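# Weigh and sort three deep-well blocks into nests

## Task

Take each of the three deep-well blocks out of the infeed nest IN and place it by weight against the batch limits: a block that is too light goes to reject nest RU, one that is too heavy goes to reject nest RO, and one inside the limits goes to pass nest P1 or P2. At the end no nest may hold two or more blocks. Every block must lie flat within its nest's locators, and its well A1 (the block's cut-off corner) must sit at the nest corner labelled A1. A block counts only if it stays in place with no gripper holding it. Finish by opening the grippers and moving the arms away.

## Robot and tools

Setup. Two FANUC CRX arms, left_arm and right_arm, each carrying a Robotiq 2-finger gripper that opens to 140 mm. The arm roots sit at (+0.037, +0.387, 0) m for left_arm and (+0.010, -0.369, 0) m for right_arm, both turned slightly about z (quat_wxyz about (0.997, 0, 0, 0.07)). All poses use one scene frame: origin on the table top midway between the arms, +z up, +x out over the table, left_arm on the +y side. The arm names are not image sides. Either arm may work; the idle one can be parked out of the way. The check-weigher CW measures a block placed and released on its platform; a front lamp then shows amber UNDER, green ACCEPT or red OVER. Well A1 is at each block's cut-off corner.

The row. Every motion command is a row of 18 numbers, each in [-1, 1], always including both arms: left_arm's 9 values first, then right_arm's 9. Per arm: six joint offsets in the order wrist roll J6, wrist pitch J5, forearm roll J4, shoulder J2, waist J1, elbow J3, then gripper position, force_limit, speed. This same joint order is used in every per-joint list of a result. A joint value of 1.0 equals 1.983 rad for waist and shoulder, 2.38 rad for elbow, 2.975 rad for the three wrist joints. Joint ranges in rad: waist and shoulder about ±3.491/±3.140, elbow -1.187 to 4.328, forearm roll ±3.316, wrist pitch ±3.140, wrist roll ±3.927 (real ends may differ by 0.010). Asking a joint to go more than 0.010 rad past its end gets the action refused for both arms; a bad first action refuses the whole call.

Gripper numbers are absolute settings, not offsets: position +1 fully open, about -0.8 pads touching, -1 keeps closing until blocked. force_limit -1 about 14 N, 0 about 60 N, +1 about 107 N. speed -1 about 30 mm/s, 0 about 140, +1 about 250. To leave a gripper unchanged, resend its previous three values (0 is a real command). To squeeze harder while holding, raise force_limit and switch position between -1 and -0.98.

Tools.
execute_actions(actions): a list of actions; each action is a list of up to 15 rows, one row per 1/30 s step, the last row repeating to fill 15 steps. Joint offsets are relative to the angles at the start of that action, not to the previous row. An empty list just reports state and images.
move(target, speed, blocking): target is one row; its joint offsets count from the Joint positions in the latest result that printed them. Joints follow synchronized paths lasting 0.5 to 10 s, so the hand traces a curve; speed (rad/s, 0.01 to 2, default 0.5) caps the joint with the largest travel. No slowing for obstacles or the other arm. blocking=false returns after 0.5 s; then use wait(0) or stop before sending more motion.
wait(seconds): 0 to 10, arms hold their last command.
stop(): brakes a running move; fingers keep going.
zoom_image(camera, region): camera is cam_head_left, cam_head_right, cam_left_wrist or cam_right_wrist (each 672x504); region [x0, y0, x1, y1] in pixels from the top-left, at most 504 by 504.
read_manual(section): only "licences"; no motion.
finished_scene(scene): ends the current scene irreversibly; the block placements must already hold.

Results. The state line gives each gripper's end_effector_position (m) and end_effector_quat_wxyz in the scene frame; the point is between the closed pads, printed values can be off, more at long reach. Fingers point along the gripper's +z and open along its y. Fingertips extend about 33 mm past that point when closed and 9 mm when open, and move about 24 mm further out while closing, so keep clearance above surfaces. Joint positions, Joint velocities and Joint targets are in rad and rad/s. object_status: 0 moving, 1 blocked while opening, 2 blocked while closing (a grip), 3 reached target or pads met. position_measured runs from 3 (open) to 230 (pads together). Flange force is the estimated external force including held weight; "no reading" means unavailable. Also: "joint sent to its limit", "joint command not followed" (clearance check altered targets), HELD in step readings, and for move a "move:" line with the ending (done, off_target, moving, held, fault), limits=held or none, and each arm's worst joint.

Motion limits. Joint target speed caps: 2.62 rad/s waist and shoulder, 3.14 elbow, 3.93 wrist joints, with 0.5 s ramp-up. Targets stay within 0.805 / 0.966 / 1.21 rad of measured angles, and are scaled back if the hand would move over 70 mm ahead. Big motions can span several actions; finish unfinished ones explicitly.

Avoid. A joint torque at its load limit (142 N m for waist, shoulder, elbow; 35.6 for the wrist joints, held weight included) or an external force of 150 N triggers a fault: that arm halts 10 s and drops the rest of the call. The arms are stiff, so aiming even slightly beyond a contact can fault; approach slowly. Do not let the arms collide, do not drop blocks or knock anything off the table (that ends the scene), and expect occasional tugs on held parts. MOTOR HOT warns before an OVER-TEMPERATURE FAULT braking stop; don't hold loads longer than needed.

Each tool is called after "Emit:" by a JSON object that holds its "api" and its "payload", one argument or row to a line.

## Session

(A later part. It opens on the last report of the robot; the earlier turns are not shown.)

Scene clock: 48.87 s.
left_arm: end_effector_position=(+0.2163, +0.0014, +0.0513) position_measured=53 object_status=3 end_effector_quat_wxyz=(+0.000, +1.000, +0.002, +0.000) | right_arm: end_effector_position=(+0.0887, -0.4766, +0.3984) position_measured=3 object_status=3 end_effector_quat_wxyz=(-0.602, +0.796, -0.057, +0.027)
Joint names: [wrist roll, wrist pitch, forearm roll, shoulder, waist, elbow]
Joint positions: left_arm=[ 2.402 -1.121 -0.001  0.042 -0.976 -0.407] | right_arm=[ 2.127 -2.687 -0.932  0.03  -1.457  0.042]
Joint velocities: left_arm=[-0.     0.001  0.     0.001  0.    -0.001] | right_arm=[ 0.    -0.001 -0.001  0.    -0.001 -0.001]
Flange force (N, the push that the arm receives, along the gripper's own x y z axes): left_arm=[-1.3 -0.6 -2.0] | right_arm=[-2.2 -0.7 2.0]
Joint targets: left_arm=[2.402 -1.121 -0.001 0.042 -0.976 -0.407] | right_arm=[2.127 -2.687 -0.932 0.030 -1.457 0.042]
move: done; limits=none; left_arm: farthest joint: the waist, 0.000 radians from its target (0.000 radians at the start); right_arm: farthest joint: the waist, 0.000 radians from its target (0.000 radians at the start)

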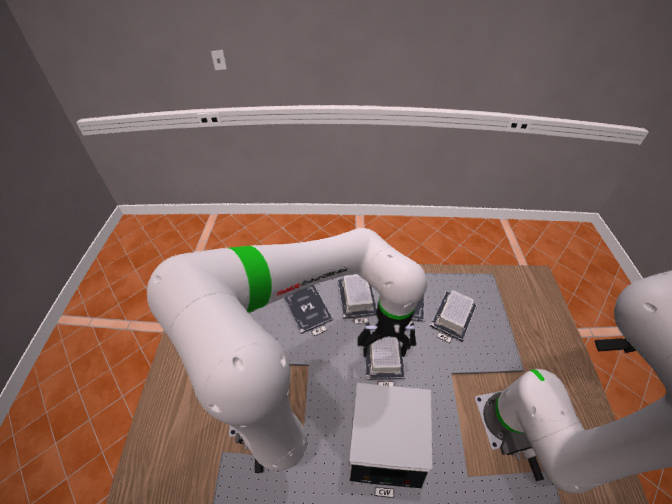

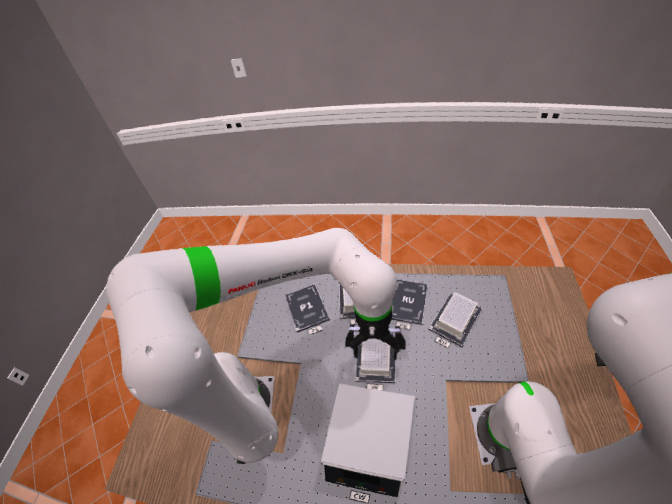

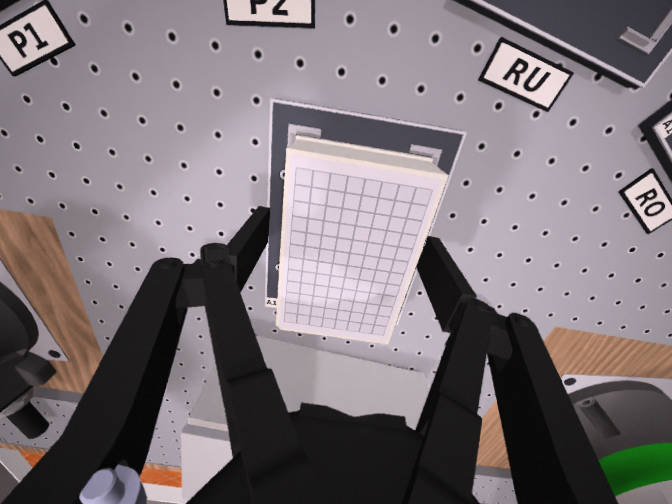

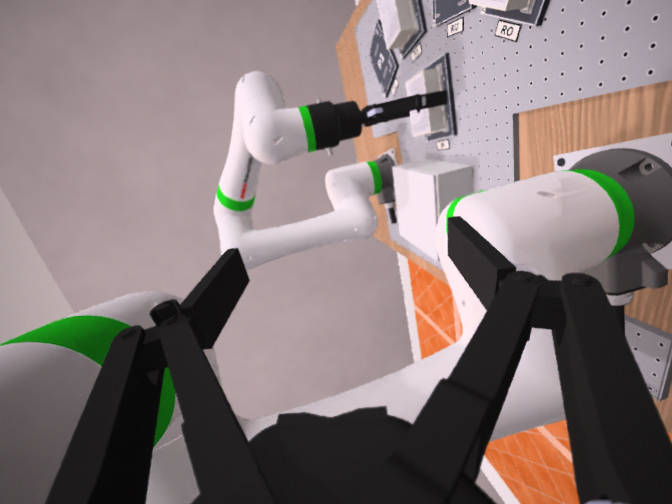

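Emit:
{"api": "move", "payload": {
  "target": [0,0,0,0,0,0,-1,0,0,0,0,0,0,0,0,1,0,0]
}}

Emit:
{"api": "move", "payload": {
  "target": [0,-0.0874,0,-0.0646,0,0.0556,-1,0,0,0,0,0,0,0,0,1,0,0],
  "speed": 0.3
}}

Emit:
{"api": "move", "payload": {
  "target": [0.15,0,0,0,-0.259,0,-1,0,0,0,0,0,0,0,0,1,0,0],
  "speed": 0.7
}}

Emit:
{"api": "move", "payload": {
  "target": [0,0.0116,0,0,0,-0.0145,-1,0,0,0,0,0,0,0,0,1,0,0],
  "speed": 0.07
}}

Emit:
{"api": "move", "payload": {
  "target": [0,0,0,0,0,0,0.5,0,0,0,0,0,0,0,0,1,0,0]
}}

Emit:
{"api": "wait", "payload": {
  "seconds": 2
}}

Scene clock: 50.00 s.
left_arm: end_effector_position=(+0.2163, +0.0015, +0.0513) position_measured=105 object_status=2 end_effector_quat_wxyz=(-0.000, +1.000, +0.002, +0.000) | right_arm: end_effector_position=(+0.0887, -0.4766, +0.3984) position_measured=3 object_status=3 end_effector_quat_wxyz=(-0.602, +0.796, -0.057, +0.027)
Joint names: [wrist roll, wrist pitch, forearm roll, shoulder, waist, elbow]
Joint positions: left_arm=[ 2.402 -1.121 -0.001  0.042 -0.976 -0.407] | right_arm=[ 2.127 -2.687 -0.932  0.03  -1.457  0.042]
Joint velocities: left_arm=[ 0.    -0.    -0.001 -0.001  0.     0.   ] | right_arm=[-0.    -0.001 -0.001 -0.     0.    -0.   ]
Flange force (N, the push that the arm receives, along the gripper's own x y z axes): left_arm=[-0.4 -4.9 -40.5] | right_arm=[-2.2 0.6 2.6]
Joint targets: left_arm=[2.402 -1.121 -0.001 0.042 -0.976 -0.407] | right_arm=[2.127 -2.687 -0.932 0.030 -1.457 0.042]
move: done; limits=none; left_arm: farthest joint: the waist, 0.000 radians from its target (0.000 radians at the start); right_arm: farthest joint: the waist, 0.000 radians from its target (0.000 radians at the start)

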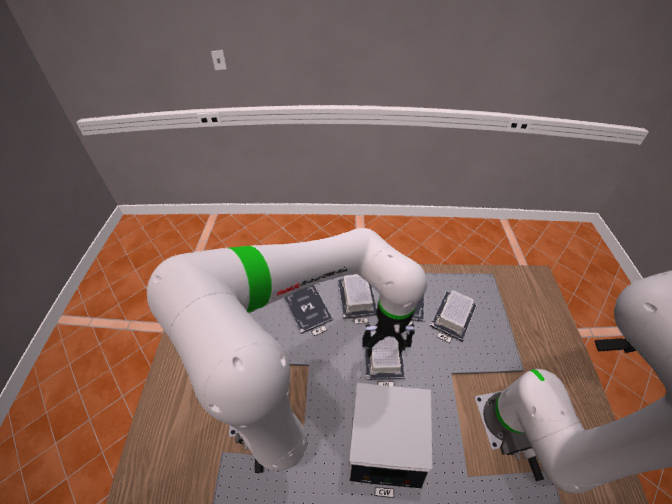

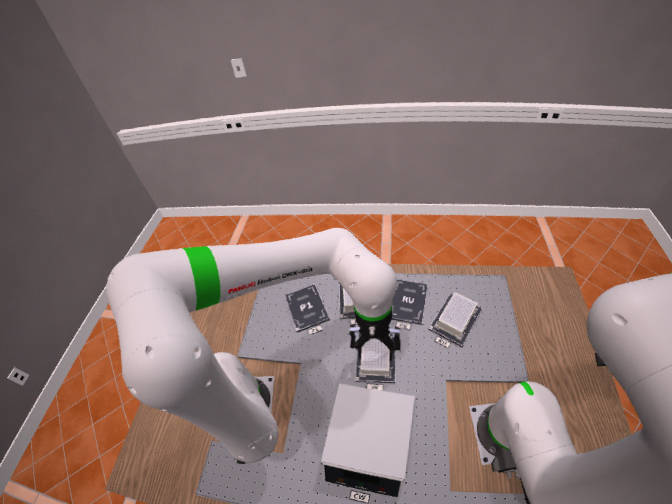

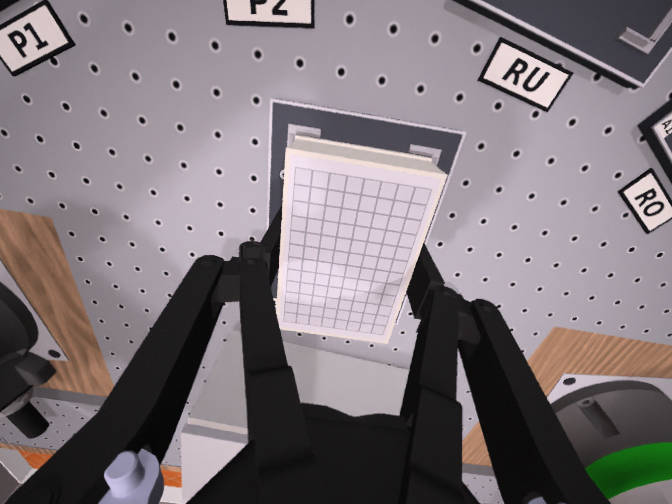

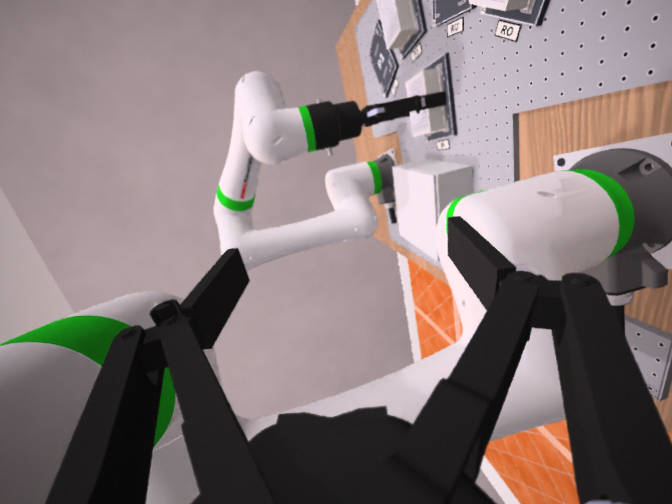

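Scene clock: 51.33 s.
left_arm: end_effector_position=(+0.2046, +0.0142, +0.1561) position_measured=106 object_status=2 end_effector_quat_wxyz=(+0.000, +1.000, +0.002, +0.001) | right_arm: end_effector_position=(+0.0887, -0.4766, +0.3984) position_measured=3 object_status=3 end_effector_quat_wxyz=(-0.602, +0.796, -0.057, +0.027)
Joint names: [wrist roll, wrist pitch, forearm roll, shoulder, waist, elbow]
Joint positions: left_arm=[ 2.402 -1.381 -0.001 -0.086 -0.976 -0.275] | right_arm=[ 2.127 -2.687 -0.932  0.03  -1.457  0.042]
Joint velocities: left_arm=[-0.    -0.001 -0.001 -0.002 -0.     0.001] | right_arm=[-0.    -0.002 -0.    -0.     0.    -0.001]
Flange force (N, the push that the arm receives, along the gripper's own x y z axes): left_arm=[-2.6 -2.3 -0.8] | right_arm=[-0.7 -1.9 0.4]
Joint targets: left_arm=[2.402 -1.381 -0.001 -0.086 -0.976 -0.275] | right_arm=[2.127 -2.687 -0.932 0.030 -1.457 0.042]
move: done; limits=none; left_arm: farthest joint: the waist, 0.000 radians from its target (0.000 radians at the start); right_arm: farthest joint: the waist, 0.000 radians from its target (0.000 radians at the start)

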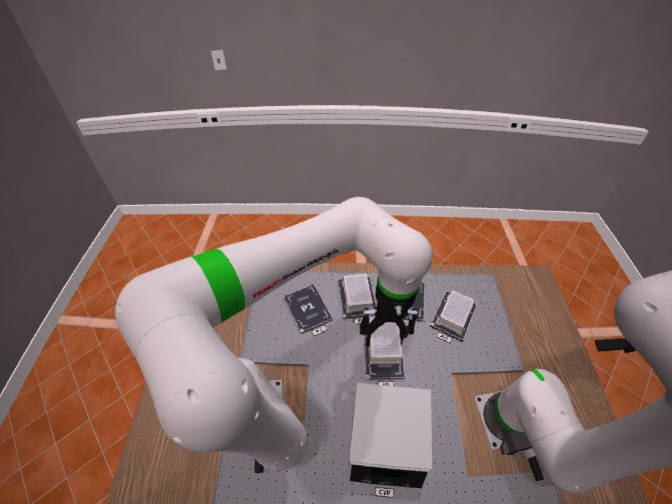

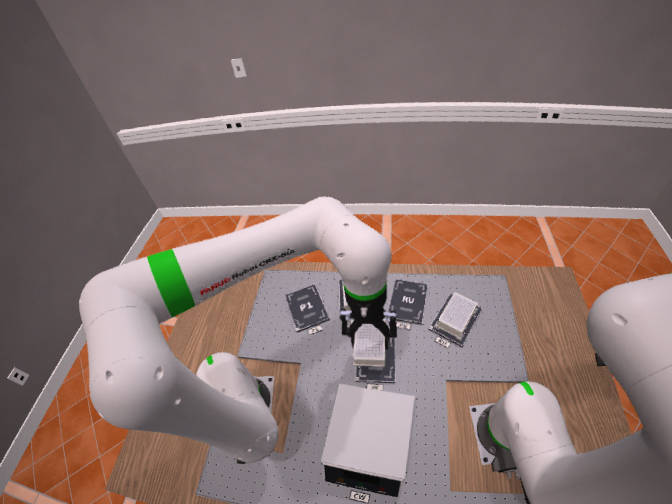

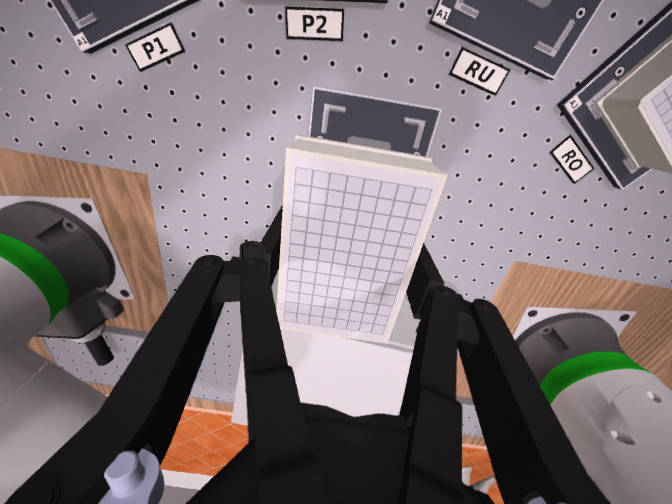

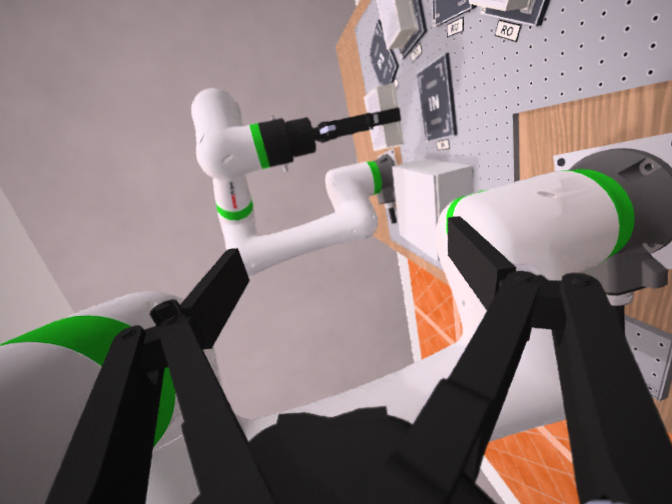

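Scene clock: 52.67 s.
left_arm: end_effector_position=(-0.0001, -0.0198, +0.1561) position_measured=106 object_status=2 end_effector_quat_wxyz=(+0.000, +1.000, -0.031, +0.000) | right_arm: end_effector_position=(+0.0887, -0.4766, +0.3984) position_measured=3 object_status=3 end_effector_quat_wxyz=(-0.602, +0.796, -0.057, +0.027)
Joint names: [wrist roll, wrist pitch, forearm roll, shoulder, waist, elbow]
Joint positions: left_arm=[ 2.848 -1.381 -0.001 -0.086 -1.49  -0.275] | right_arm=[ 2.127 -2.687 -0.932  0.03  -1.457  0.042]
Joint velocities: left_arm=[ 0.001  0.001  0.001 -0.    -0.002 -0.   ] | right_arm=[ 0.     0.001 -0.     0.     0.    -0.   ]
Flange force (N, the push that the arm receives, along the gripper's own x y z axes): left_arm=[-1.2 -0.4 -1.4] | right_arm=[-1.2 1.0 1.1]
Joint targets: left_arm=[2.848 -1.381 -0.001 -0.086 -1.490 -0.275] | right_arm=[2.127 -2.687 -0.932 0.030 -1.457 0.042]
move: done; limits=none; left_arm: farthest joint: the waist, 0.000 radians from its target (0.513 radians at the start); right_arm: farthest joint: the waist, 0.000 radians from its target (0.000 radians at the start)

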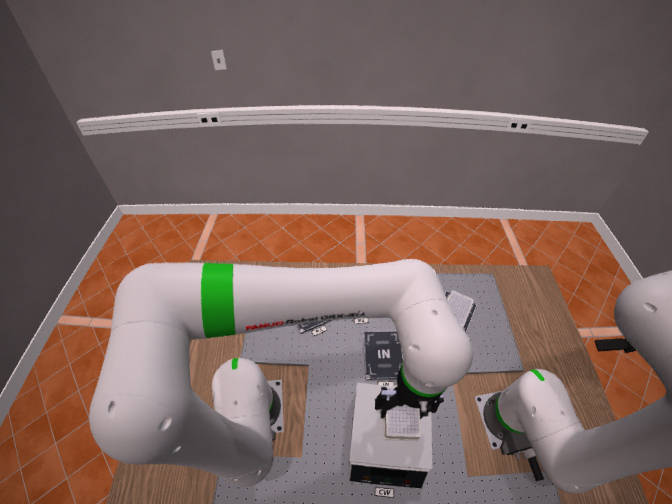

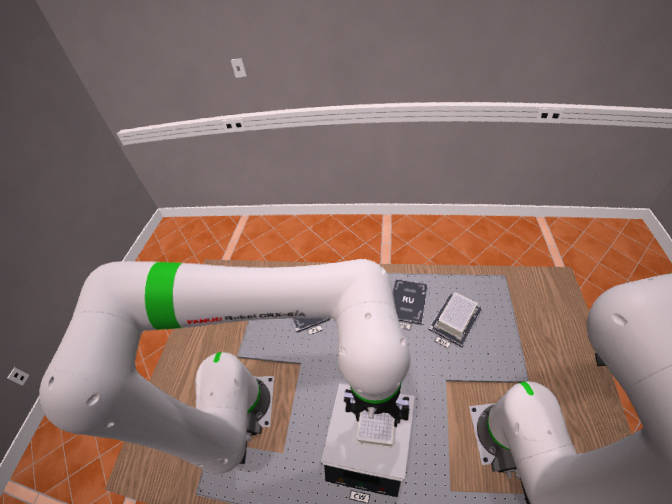

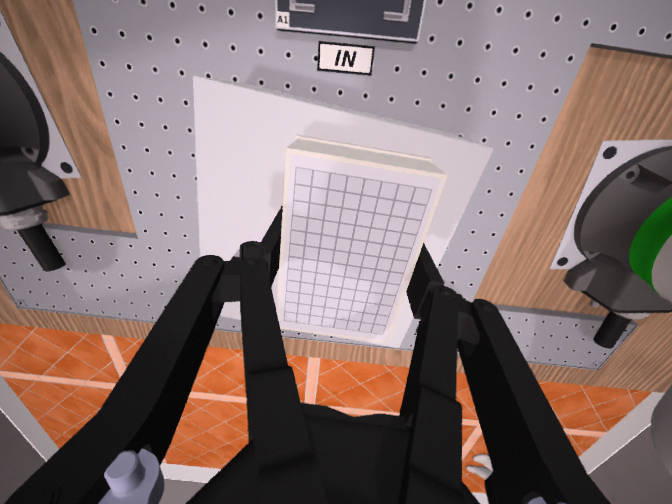

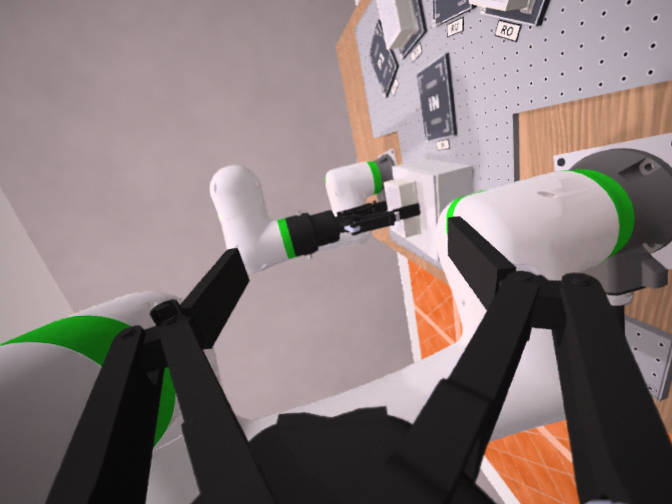

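Scene clock: 53.50 s.
left_arm: end_effector_position=(-0.0008, -0.0169, +0.1416) position_measured=106 object_status=2 end_effector_quat_wxyz=(+0.000, +1.000, -0.031, +0.000) | right_arm: end_effector_position=(+0.0887, -0.4766, +0.3984) position_measured=3 object_status=3 end_effector_quat_wxyz=(-0.602, +0.796, -0.057, +0.027)
Joint names: [wrist roll, wrist pitch, forearm roll, shoulder, waist, elbow]
Joint positions: left_arm=[ 2.848 -1.347 -0.001 -0.086 -1.49  -0.309] | right_arm=[ 2.127 -2.687 -0.932  0.03  -1.457  0.042]
Joint velocities: left_arm=[ 0.     0.003  0.001 -0.001 -0.    -0.002] | right_arm=[ 0.     0.001  0.001 -0.     0.    -0.   ]
Flange force (N, the push that the arm receives, along the gripper's own x y z axes): left_arm=[-1.7 -0.3 -1.8] | right_arm=[-1.2 0.0 1.6]
Joint targets: left_arm=[2.848 -1.346 -0.001 -0.086 -1.490 -0.309] | right_arm=[2.127 -2.687 -0.932 0.030 -1.457 0.042]
move: done; limits=none; left_arm: farthest joint: the waist, 0.000 radians from its target (0.000 radians at the start); right_arm: farthest joint: the waist, 0.000 radians from its target (0.000 radians at the start)

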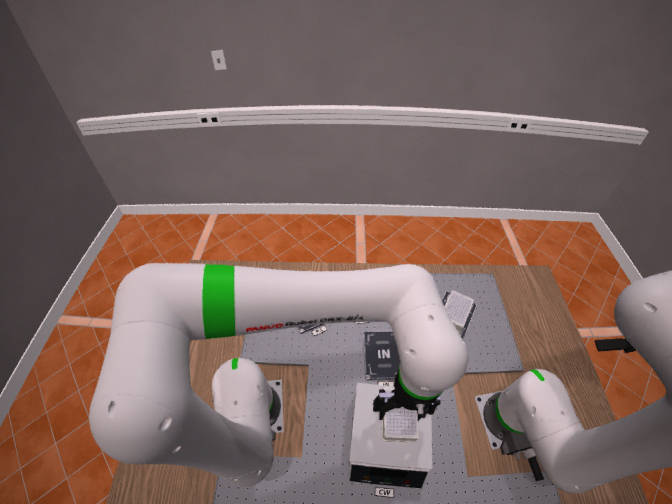

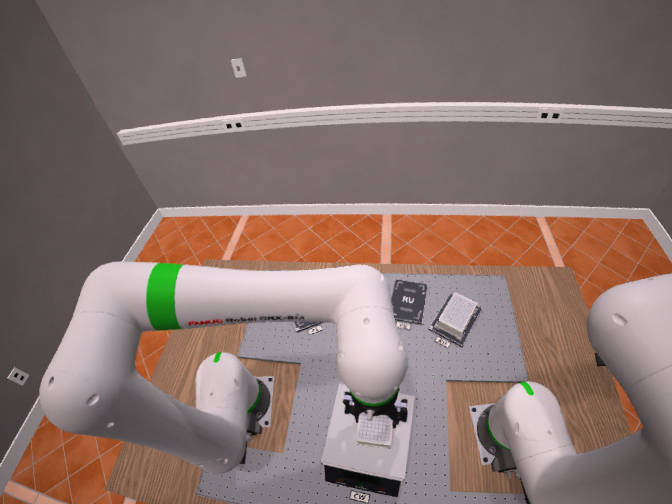

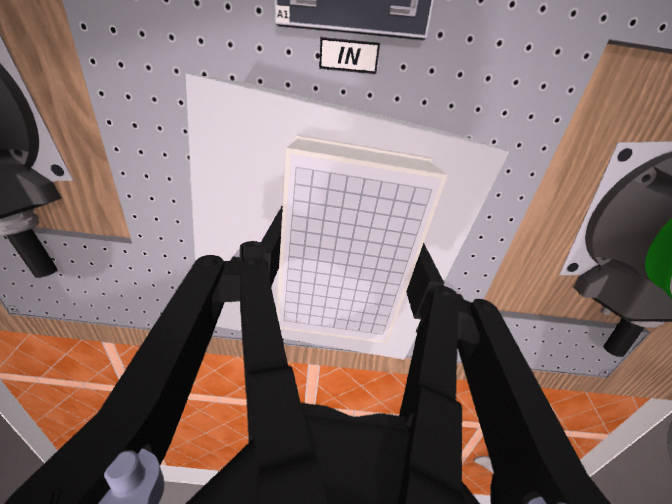

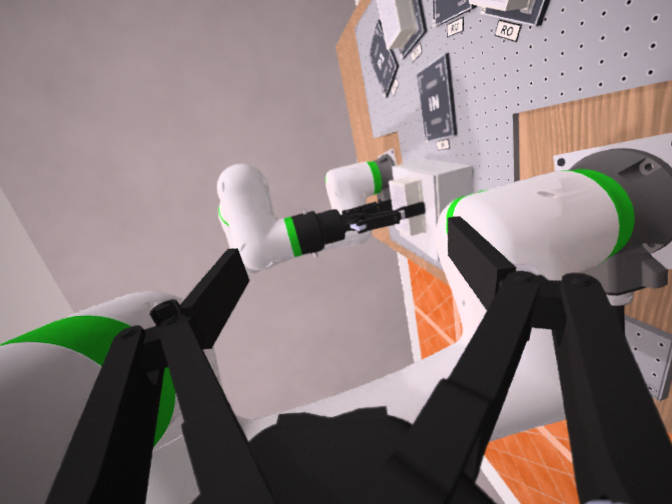

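Scene clock: 54.00 s.
left_arm: end_effector_position=(-0.0008, -0.0169, +0.1416) position_measured=66 object_status=3 end_effector_quat_wxyz=(+0.000, +1.000, -0.031, +0.000) | right_arm: end_effector_position=(+0.0887, -0.4766, +0.3984) position_measured=3 object_status=3 end_effector_quat_wxyz=(-0.602, +0.796, -0.057, +0.027)
Joint names: [wrist roll, wrist pitch, forearm roll, shoulder, waist, elbow]
Joint positions: left_arm=[ 2.848 -1.346 -0.001 -0.086 -1.49  -0.309] | right_arm=[ 2.127 -2.687 -0.932  0.03  -1.457  0.042]
Joint velocities: left_arm=[-0.     0.001 -0.001  0.    -0.     0.   ] | right_arm=[-0.    -0.001 -0.     0.    -0.    -0.   ]
Flange force (N, the push that the arm receives, along the gripper's own x y z axes): left_arm=[-2.5 0.3 -3.6] | right_arm=[-1.0 -3.2 0.1]
Joint targets: left_arm=[2.848 -1.347 -0.001 -0.086 -1.490 -0.309] | right_arm=[2.127 -2.687 -0.932 0.030 -1.457 0.042]
move: done; limits=none; left_arm: farthest joint: the wrist pitch, 0.001 radians from its target (0.000 radians at the start); right_arm: farthest joint: the waist, 0.000 radians from its target (0.000 radians at the start)

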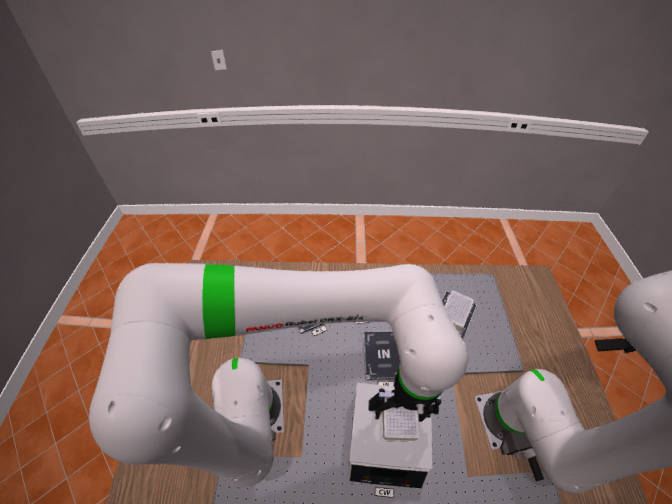

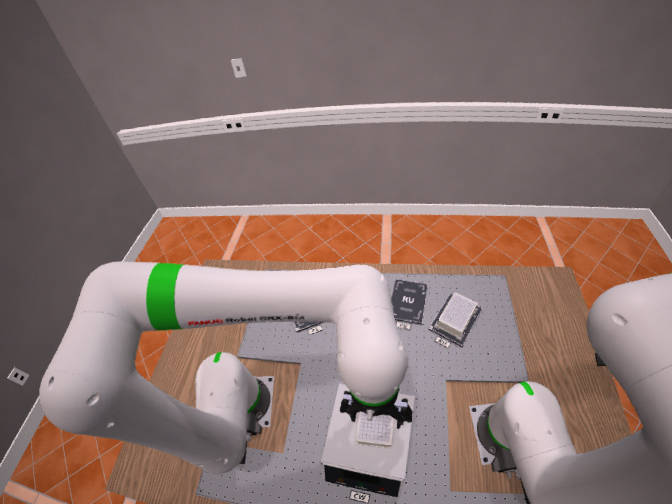

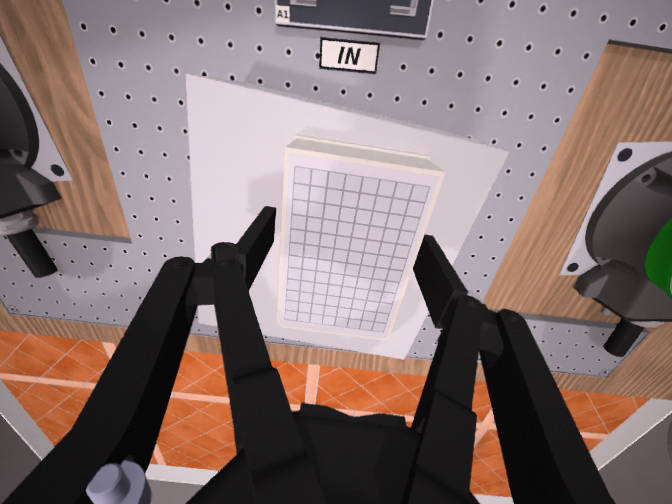

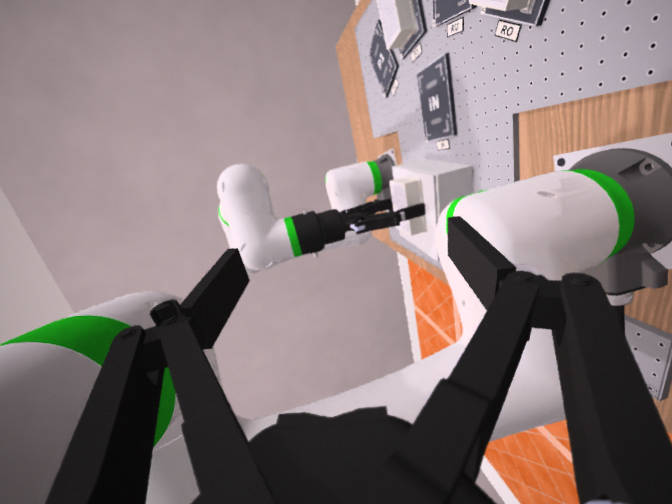

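Scene clock: 56.00 s.
left_arm: end_effector_position=(-0.0008, -0.0169, +0.1416) position_measured=66 object_status=3 end_effector_quat_wxyz=(+0.000, +1.000, -0.031, +0.000) | right_arm: end_effector_position=(+0.0887, -0.4766, +0.3984) position_measured=3 object_status=3 end_effector_quat_wxyz=(-0.602, +0.796, -0.057, +0.027)
Joint names: [wrist roll, wrist pitch, forearm roll, shoulder, waist, elbow]
Joint positions: left_arm=[ 2.848 -1.347 -0.001 -0.086 -1.49  -0.309] | right_arm=[ 2.127 -2.687 -0.932  0.03  -1.457  0.042]
Joint velocities: left_arm=[-0.    -0.     0.001 -0.     0.    -0.   ] | right_arm=[ 0.    -0.001 -0.001 -0.     0.    -0.002]
Flange force (N, the push that the arm receives, along the gripper's own x y z axes): left_arm=[-2.5 -1.1 -2.5] | right_arm=[-1.0 -1.3 0.1]
Joint targets: left_arm=[2.848 -1.347 -0.001 -0.086 -1.490 -0.309] | right_arm=[2.127 -2.687 -0.932 0.030 -1.457 0.042]
wait: 2.00 s; at rest by 0.17 s

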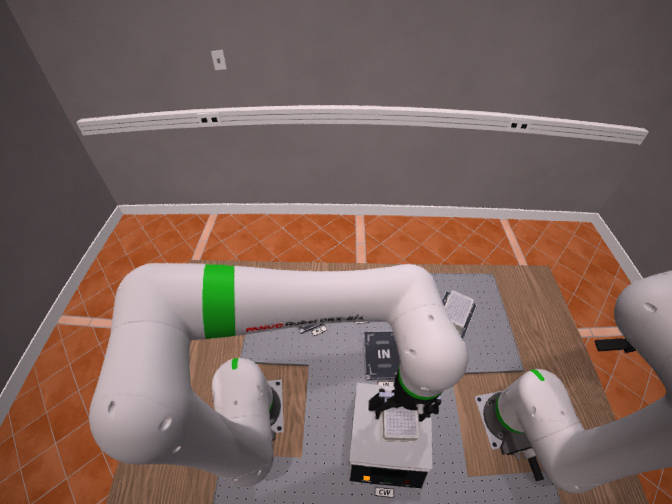

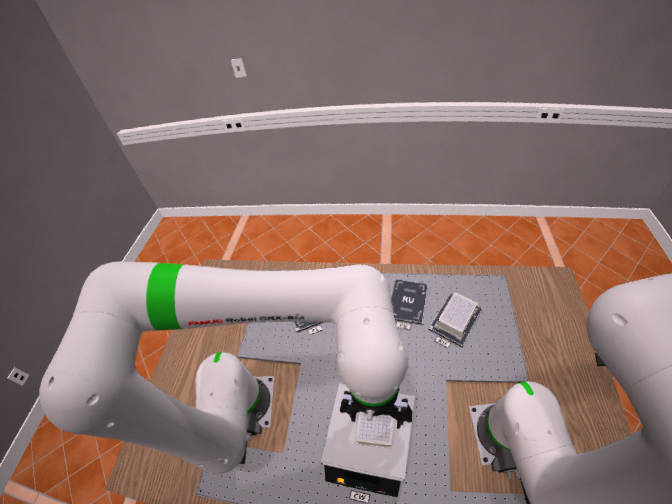

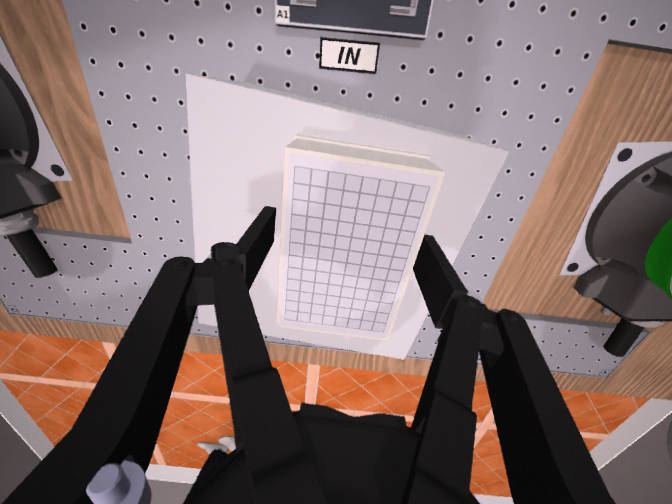

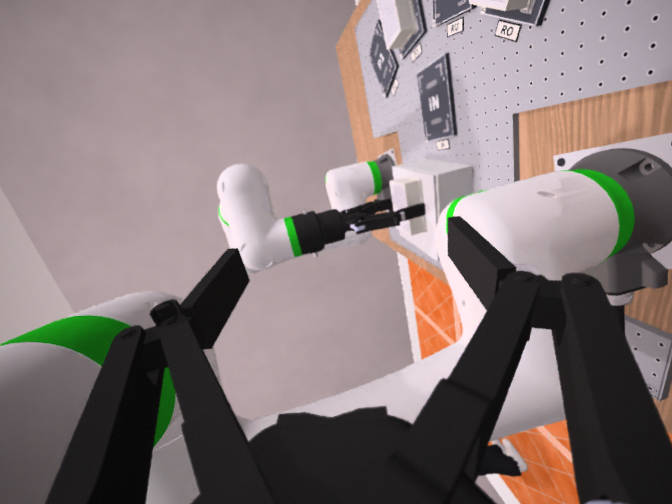

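Emit:
{"api": "move", "payload": {
  "target": [0,0,0,0,0,0,-1,0,0,0,0,0,0,0,0,1,0,0]
}}

Emit:
{"api": "move", "payload": {
  "target": [0,-0.016,0,0,0,0.02,-1,0,0,0,0,0,0,0,0,1,0,0]
}}

Emit:
{"api": "move", "payload": {
  "target": [-0.2746,-0.011,0,0.273,0.3353,0.2408,-1,0,0,0,0,0,0,0,0,1,0,0],
  "speed": 0.8
}}

Scene clock: 56.97 s.
left_arm: end_effector_position=(-0.0008, -0.0169, +0.1417) position_measured=106 object_status=2 end_effector_quat_wxyz=(+0.000, +1.000, -0.031, +0.000) | right_arm: end_effector_position=(+0.0887, -0.4766, +0.3984) position_measured=3 object_status=3 end_effector_quat_wxyz=(-0.602, +0.796, -0.057, +0.027)
Joint names: [wrist roll, wrist pitch, forearm roll, shoulder, waist, elbow]
Joint positions: left_arm=[ 2.848 -1.347 -0.001 -0.086 -1.49  -0.309] | right_arm=[ 2.127 -2.687 -0.932  0.03  -1.457  0.042]
Joint velocities: left_arm=[ 0.     0.003  0.002 -0.    -0.    -0.002] | right_arm=[-0.     0.001  0.    -0.     0.     0.   ]
Flange force (N, the push that the arm receives, along the gripper's own x y z axes): left_arm=[1.1 -5.9 -28.3] | right_arm=[-0.7 -0.3 1.4]
Joint targets: left_arm=[2.848 -1.347 -0.001 -0.086 -1.490 -0.309] | right_arm=[2.127 -2.687 -0.932 0.030 -1.457 0.042]
move: done; limits=none; left_arm: farthest joint: the waist, 0.000 radians from its target (0.000 radians at the start); right_arm: farthest joint: the waist, 0.000 radians from its target (0.000 radians at the start)

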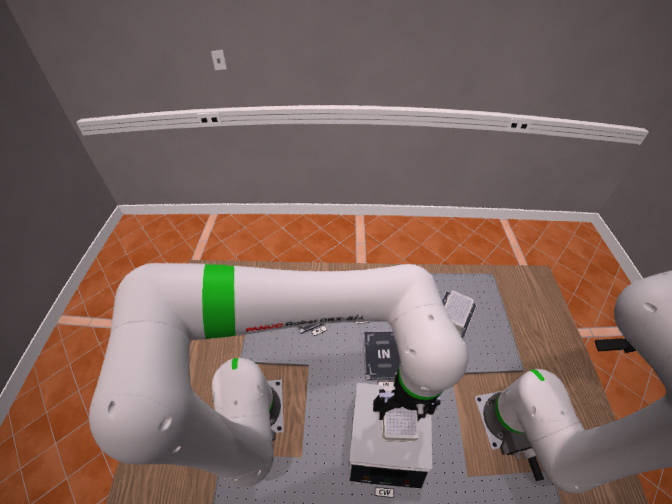

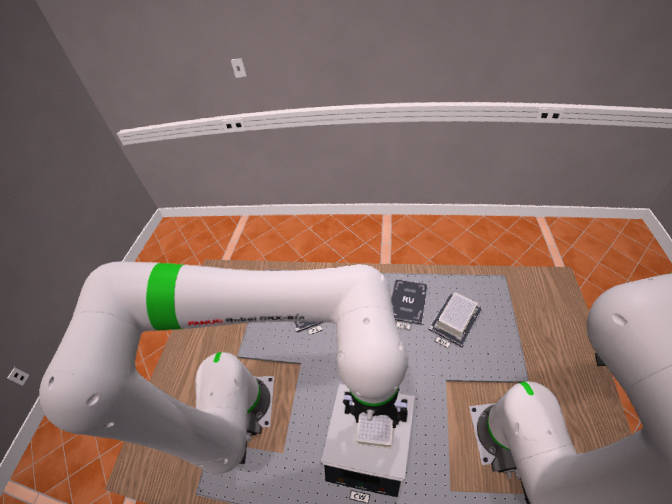

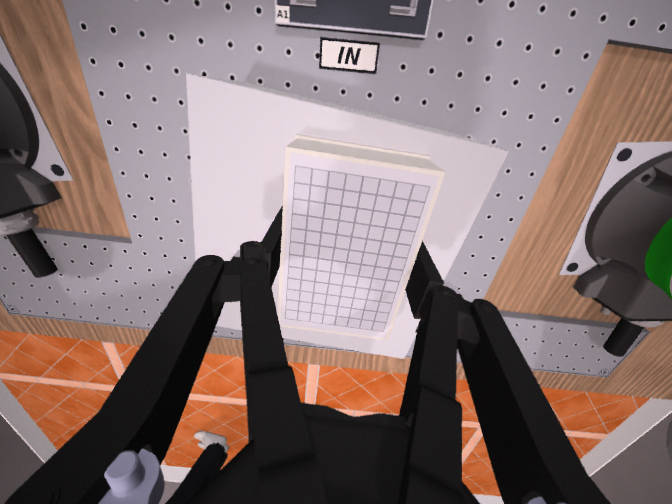

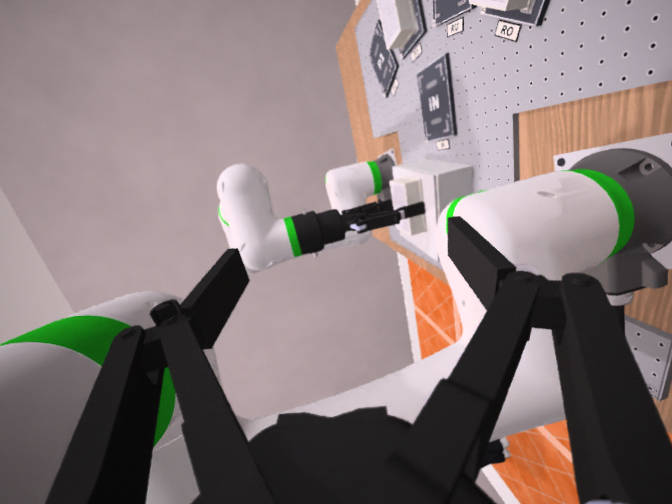

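Scene clock: 57.77 s.
left_arm: end_effector_position=(+0.0001, -0.0209, +0.1617) position_measured=106 object_status=2 end_effector_quat_wxyz=(+0.000, +1.000, -0.031, +0.000) | right_arm: end_effector_position=(+0.0887, -0.4766, +0.3984) position_measured=3 object_status=3 end_effector_quat_wxyz=(-0.602, +0.796, -0.057, +0.027)
Joint names: [wrist roll, wrist pitch, forearm roll, shoulder, waist, elbow]
Joint positions: left_arm=[ 2.848 -1.394 -0.001 -0.086 -1.49  -0.262] | right_arm=[ 2.127 -2.687 -0.932  0.03  -1.457  0.042]
Joint velocities: left_arm=[-0.    -0.001  0.     0.    -0.     0.002] | right_arm=[-0.     0.001 -0.001  0.001  0.    -0.   ]
Flange force (N, the push that the arm receives, along the gripper's own x y z axes): left_arm=[0.0 -3.1 -0.8] | right_arm=[-3.3 -1.6 1.1]
Joint targets: left_arm=[2.848 -1.394 -0.001 -0.086 -1.490 -0.262] | right_arm=[2.127 -2.687 -0.932 0.030 -1.457 0.042]
move: done; limits=none; left_arm: farthest joint: the wrist pitch, 0.001 radians from its target (0.048 radians at the start); right_arm: farthest joint: the waist, 0.000 radians from its target (0.000 radians at the start)

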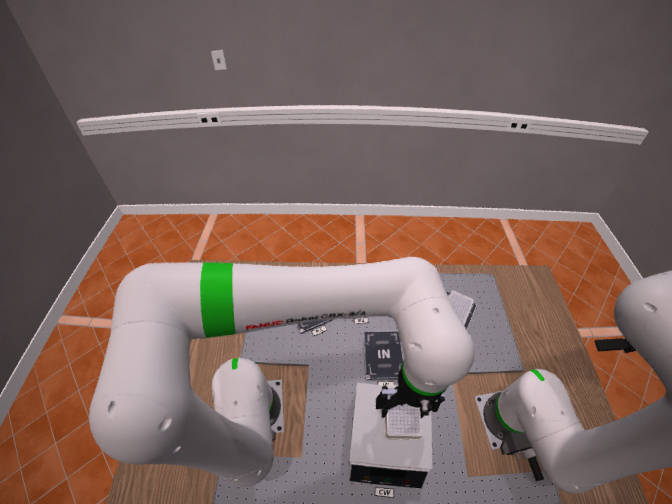

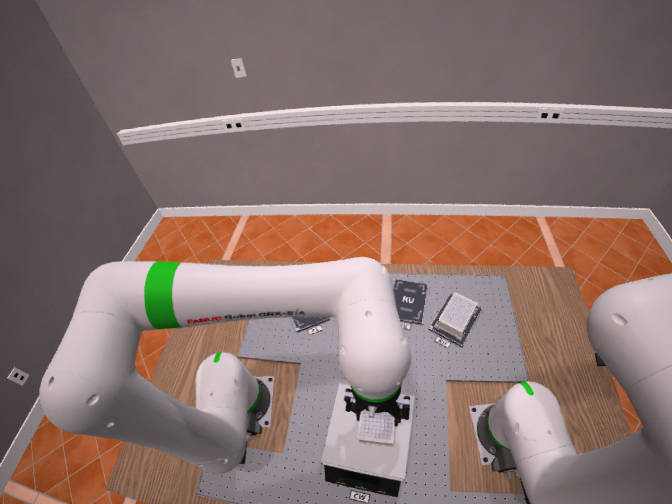

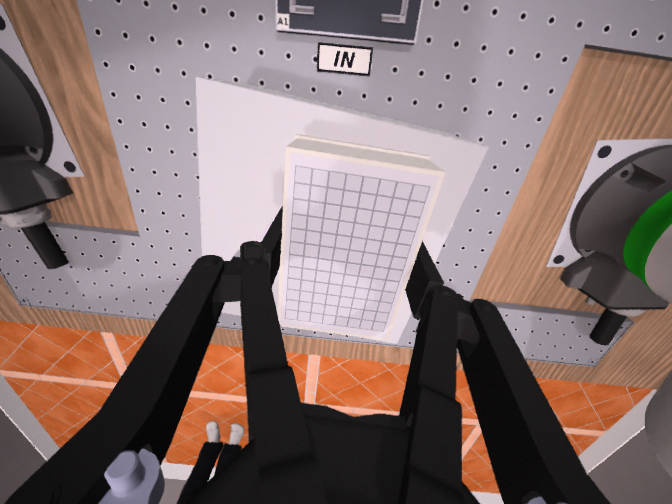

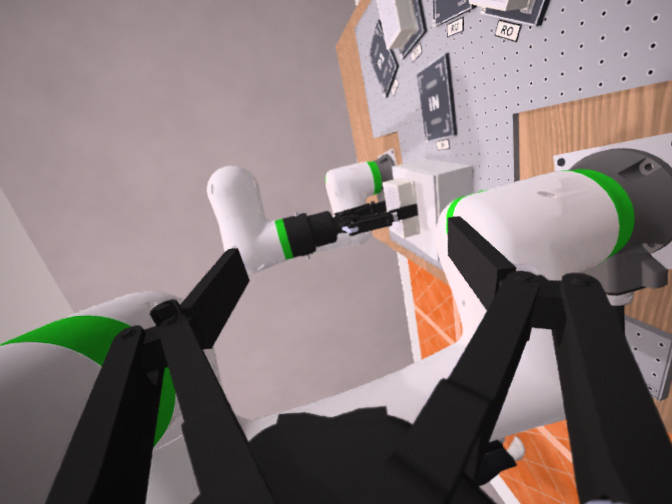

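Scene clock: 59.53 s.
left_arm: end_effector_position=(+0.4294, -0.0928, +0.1349) position_measured=106 object_status=2 end_effector_quat_wxyz=(-0.000, +0.994, -0.107, +0.000) | right_arm: end_effector_position=(+0.0887, -0.4766, +0.3984) position_measured=3 object_status=3 end_effector_quat_wxyz=(-0.602, +0.796, -0.057, +0.027)
Joint names: [wrist roll, wrist pitch, forearm roll, shoulder, waist, elbow]
Joint positions: left_arm=[ 2.031 -1.427 -0.001  0.455 -0.825  0.311] | right_arm=[ 2.127 -2.687 -0.932  0.03  -1.457  0.042]
Joint velocities: left_arm=[-0.001  0.001 -0.002  0.002  0.001  0.001] | right_arm=[-0.  0.  0.  0. -0.  0.]
Flange force (N, the push that the arm receives, along the gripper's own x y z axes): left_arm=[-2.7 -0.7 -1.9] | right_arm=[-1.6 -1.1 2.5]
Joint targets: left_arm=[2.031 -1.427 -0.001 0.455 -0.825 0.311] | right_arm=[2.127 -2.687 -0.932 0.030 -1.457 0.042]
move: done; limits=none; left_arm: farthest joint: the waist, 0.000 radians from its target (0.665 radians at the start); right_arm: farthest joint: the waist, 0.000 radians from its target (0.000 radians at the start)

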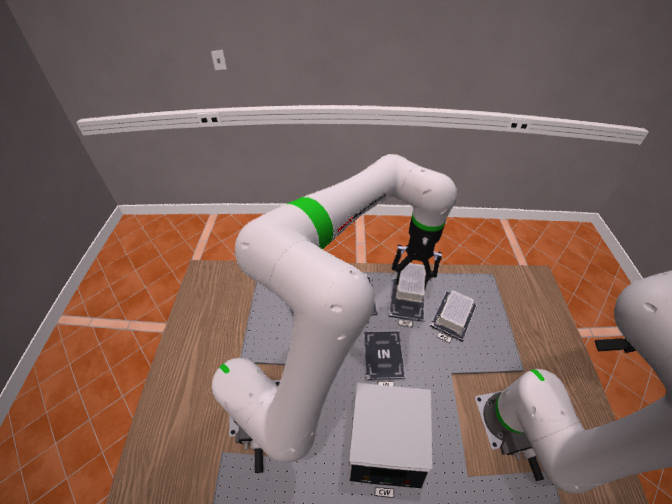

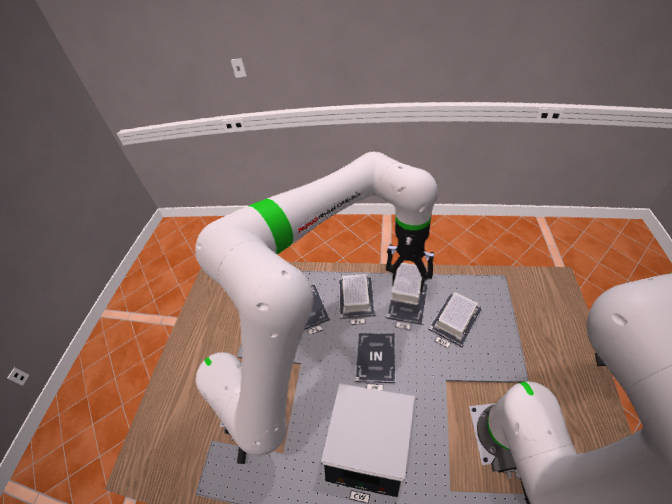

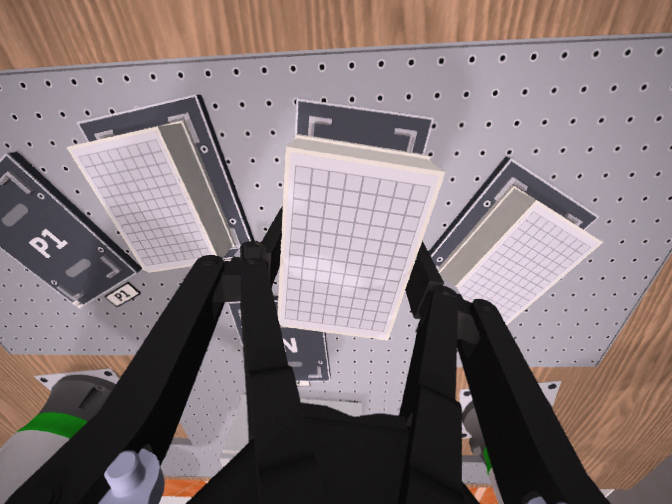

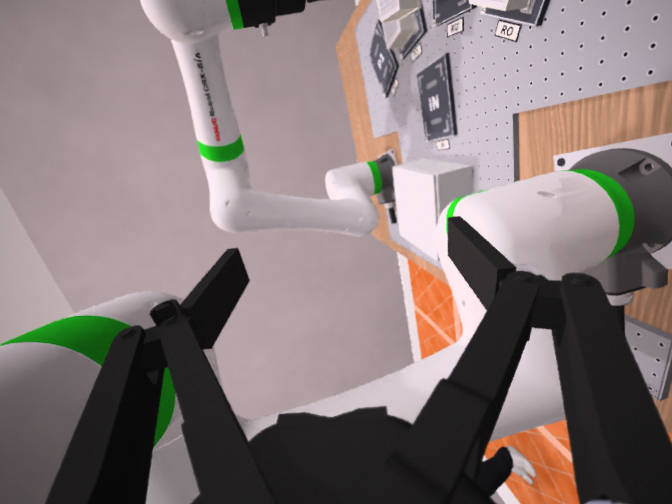

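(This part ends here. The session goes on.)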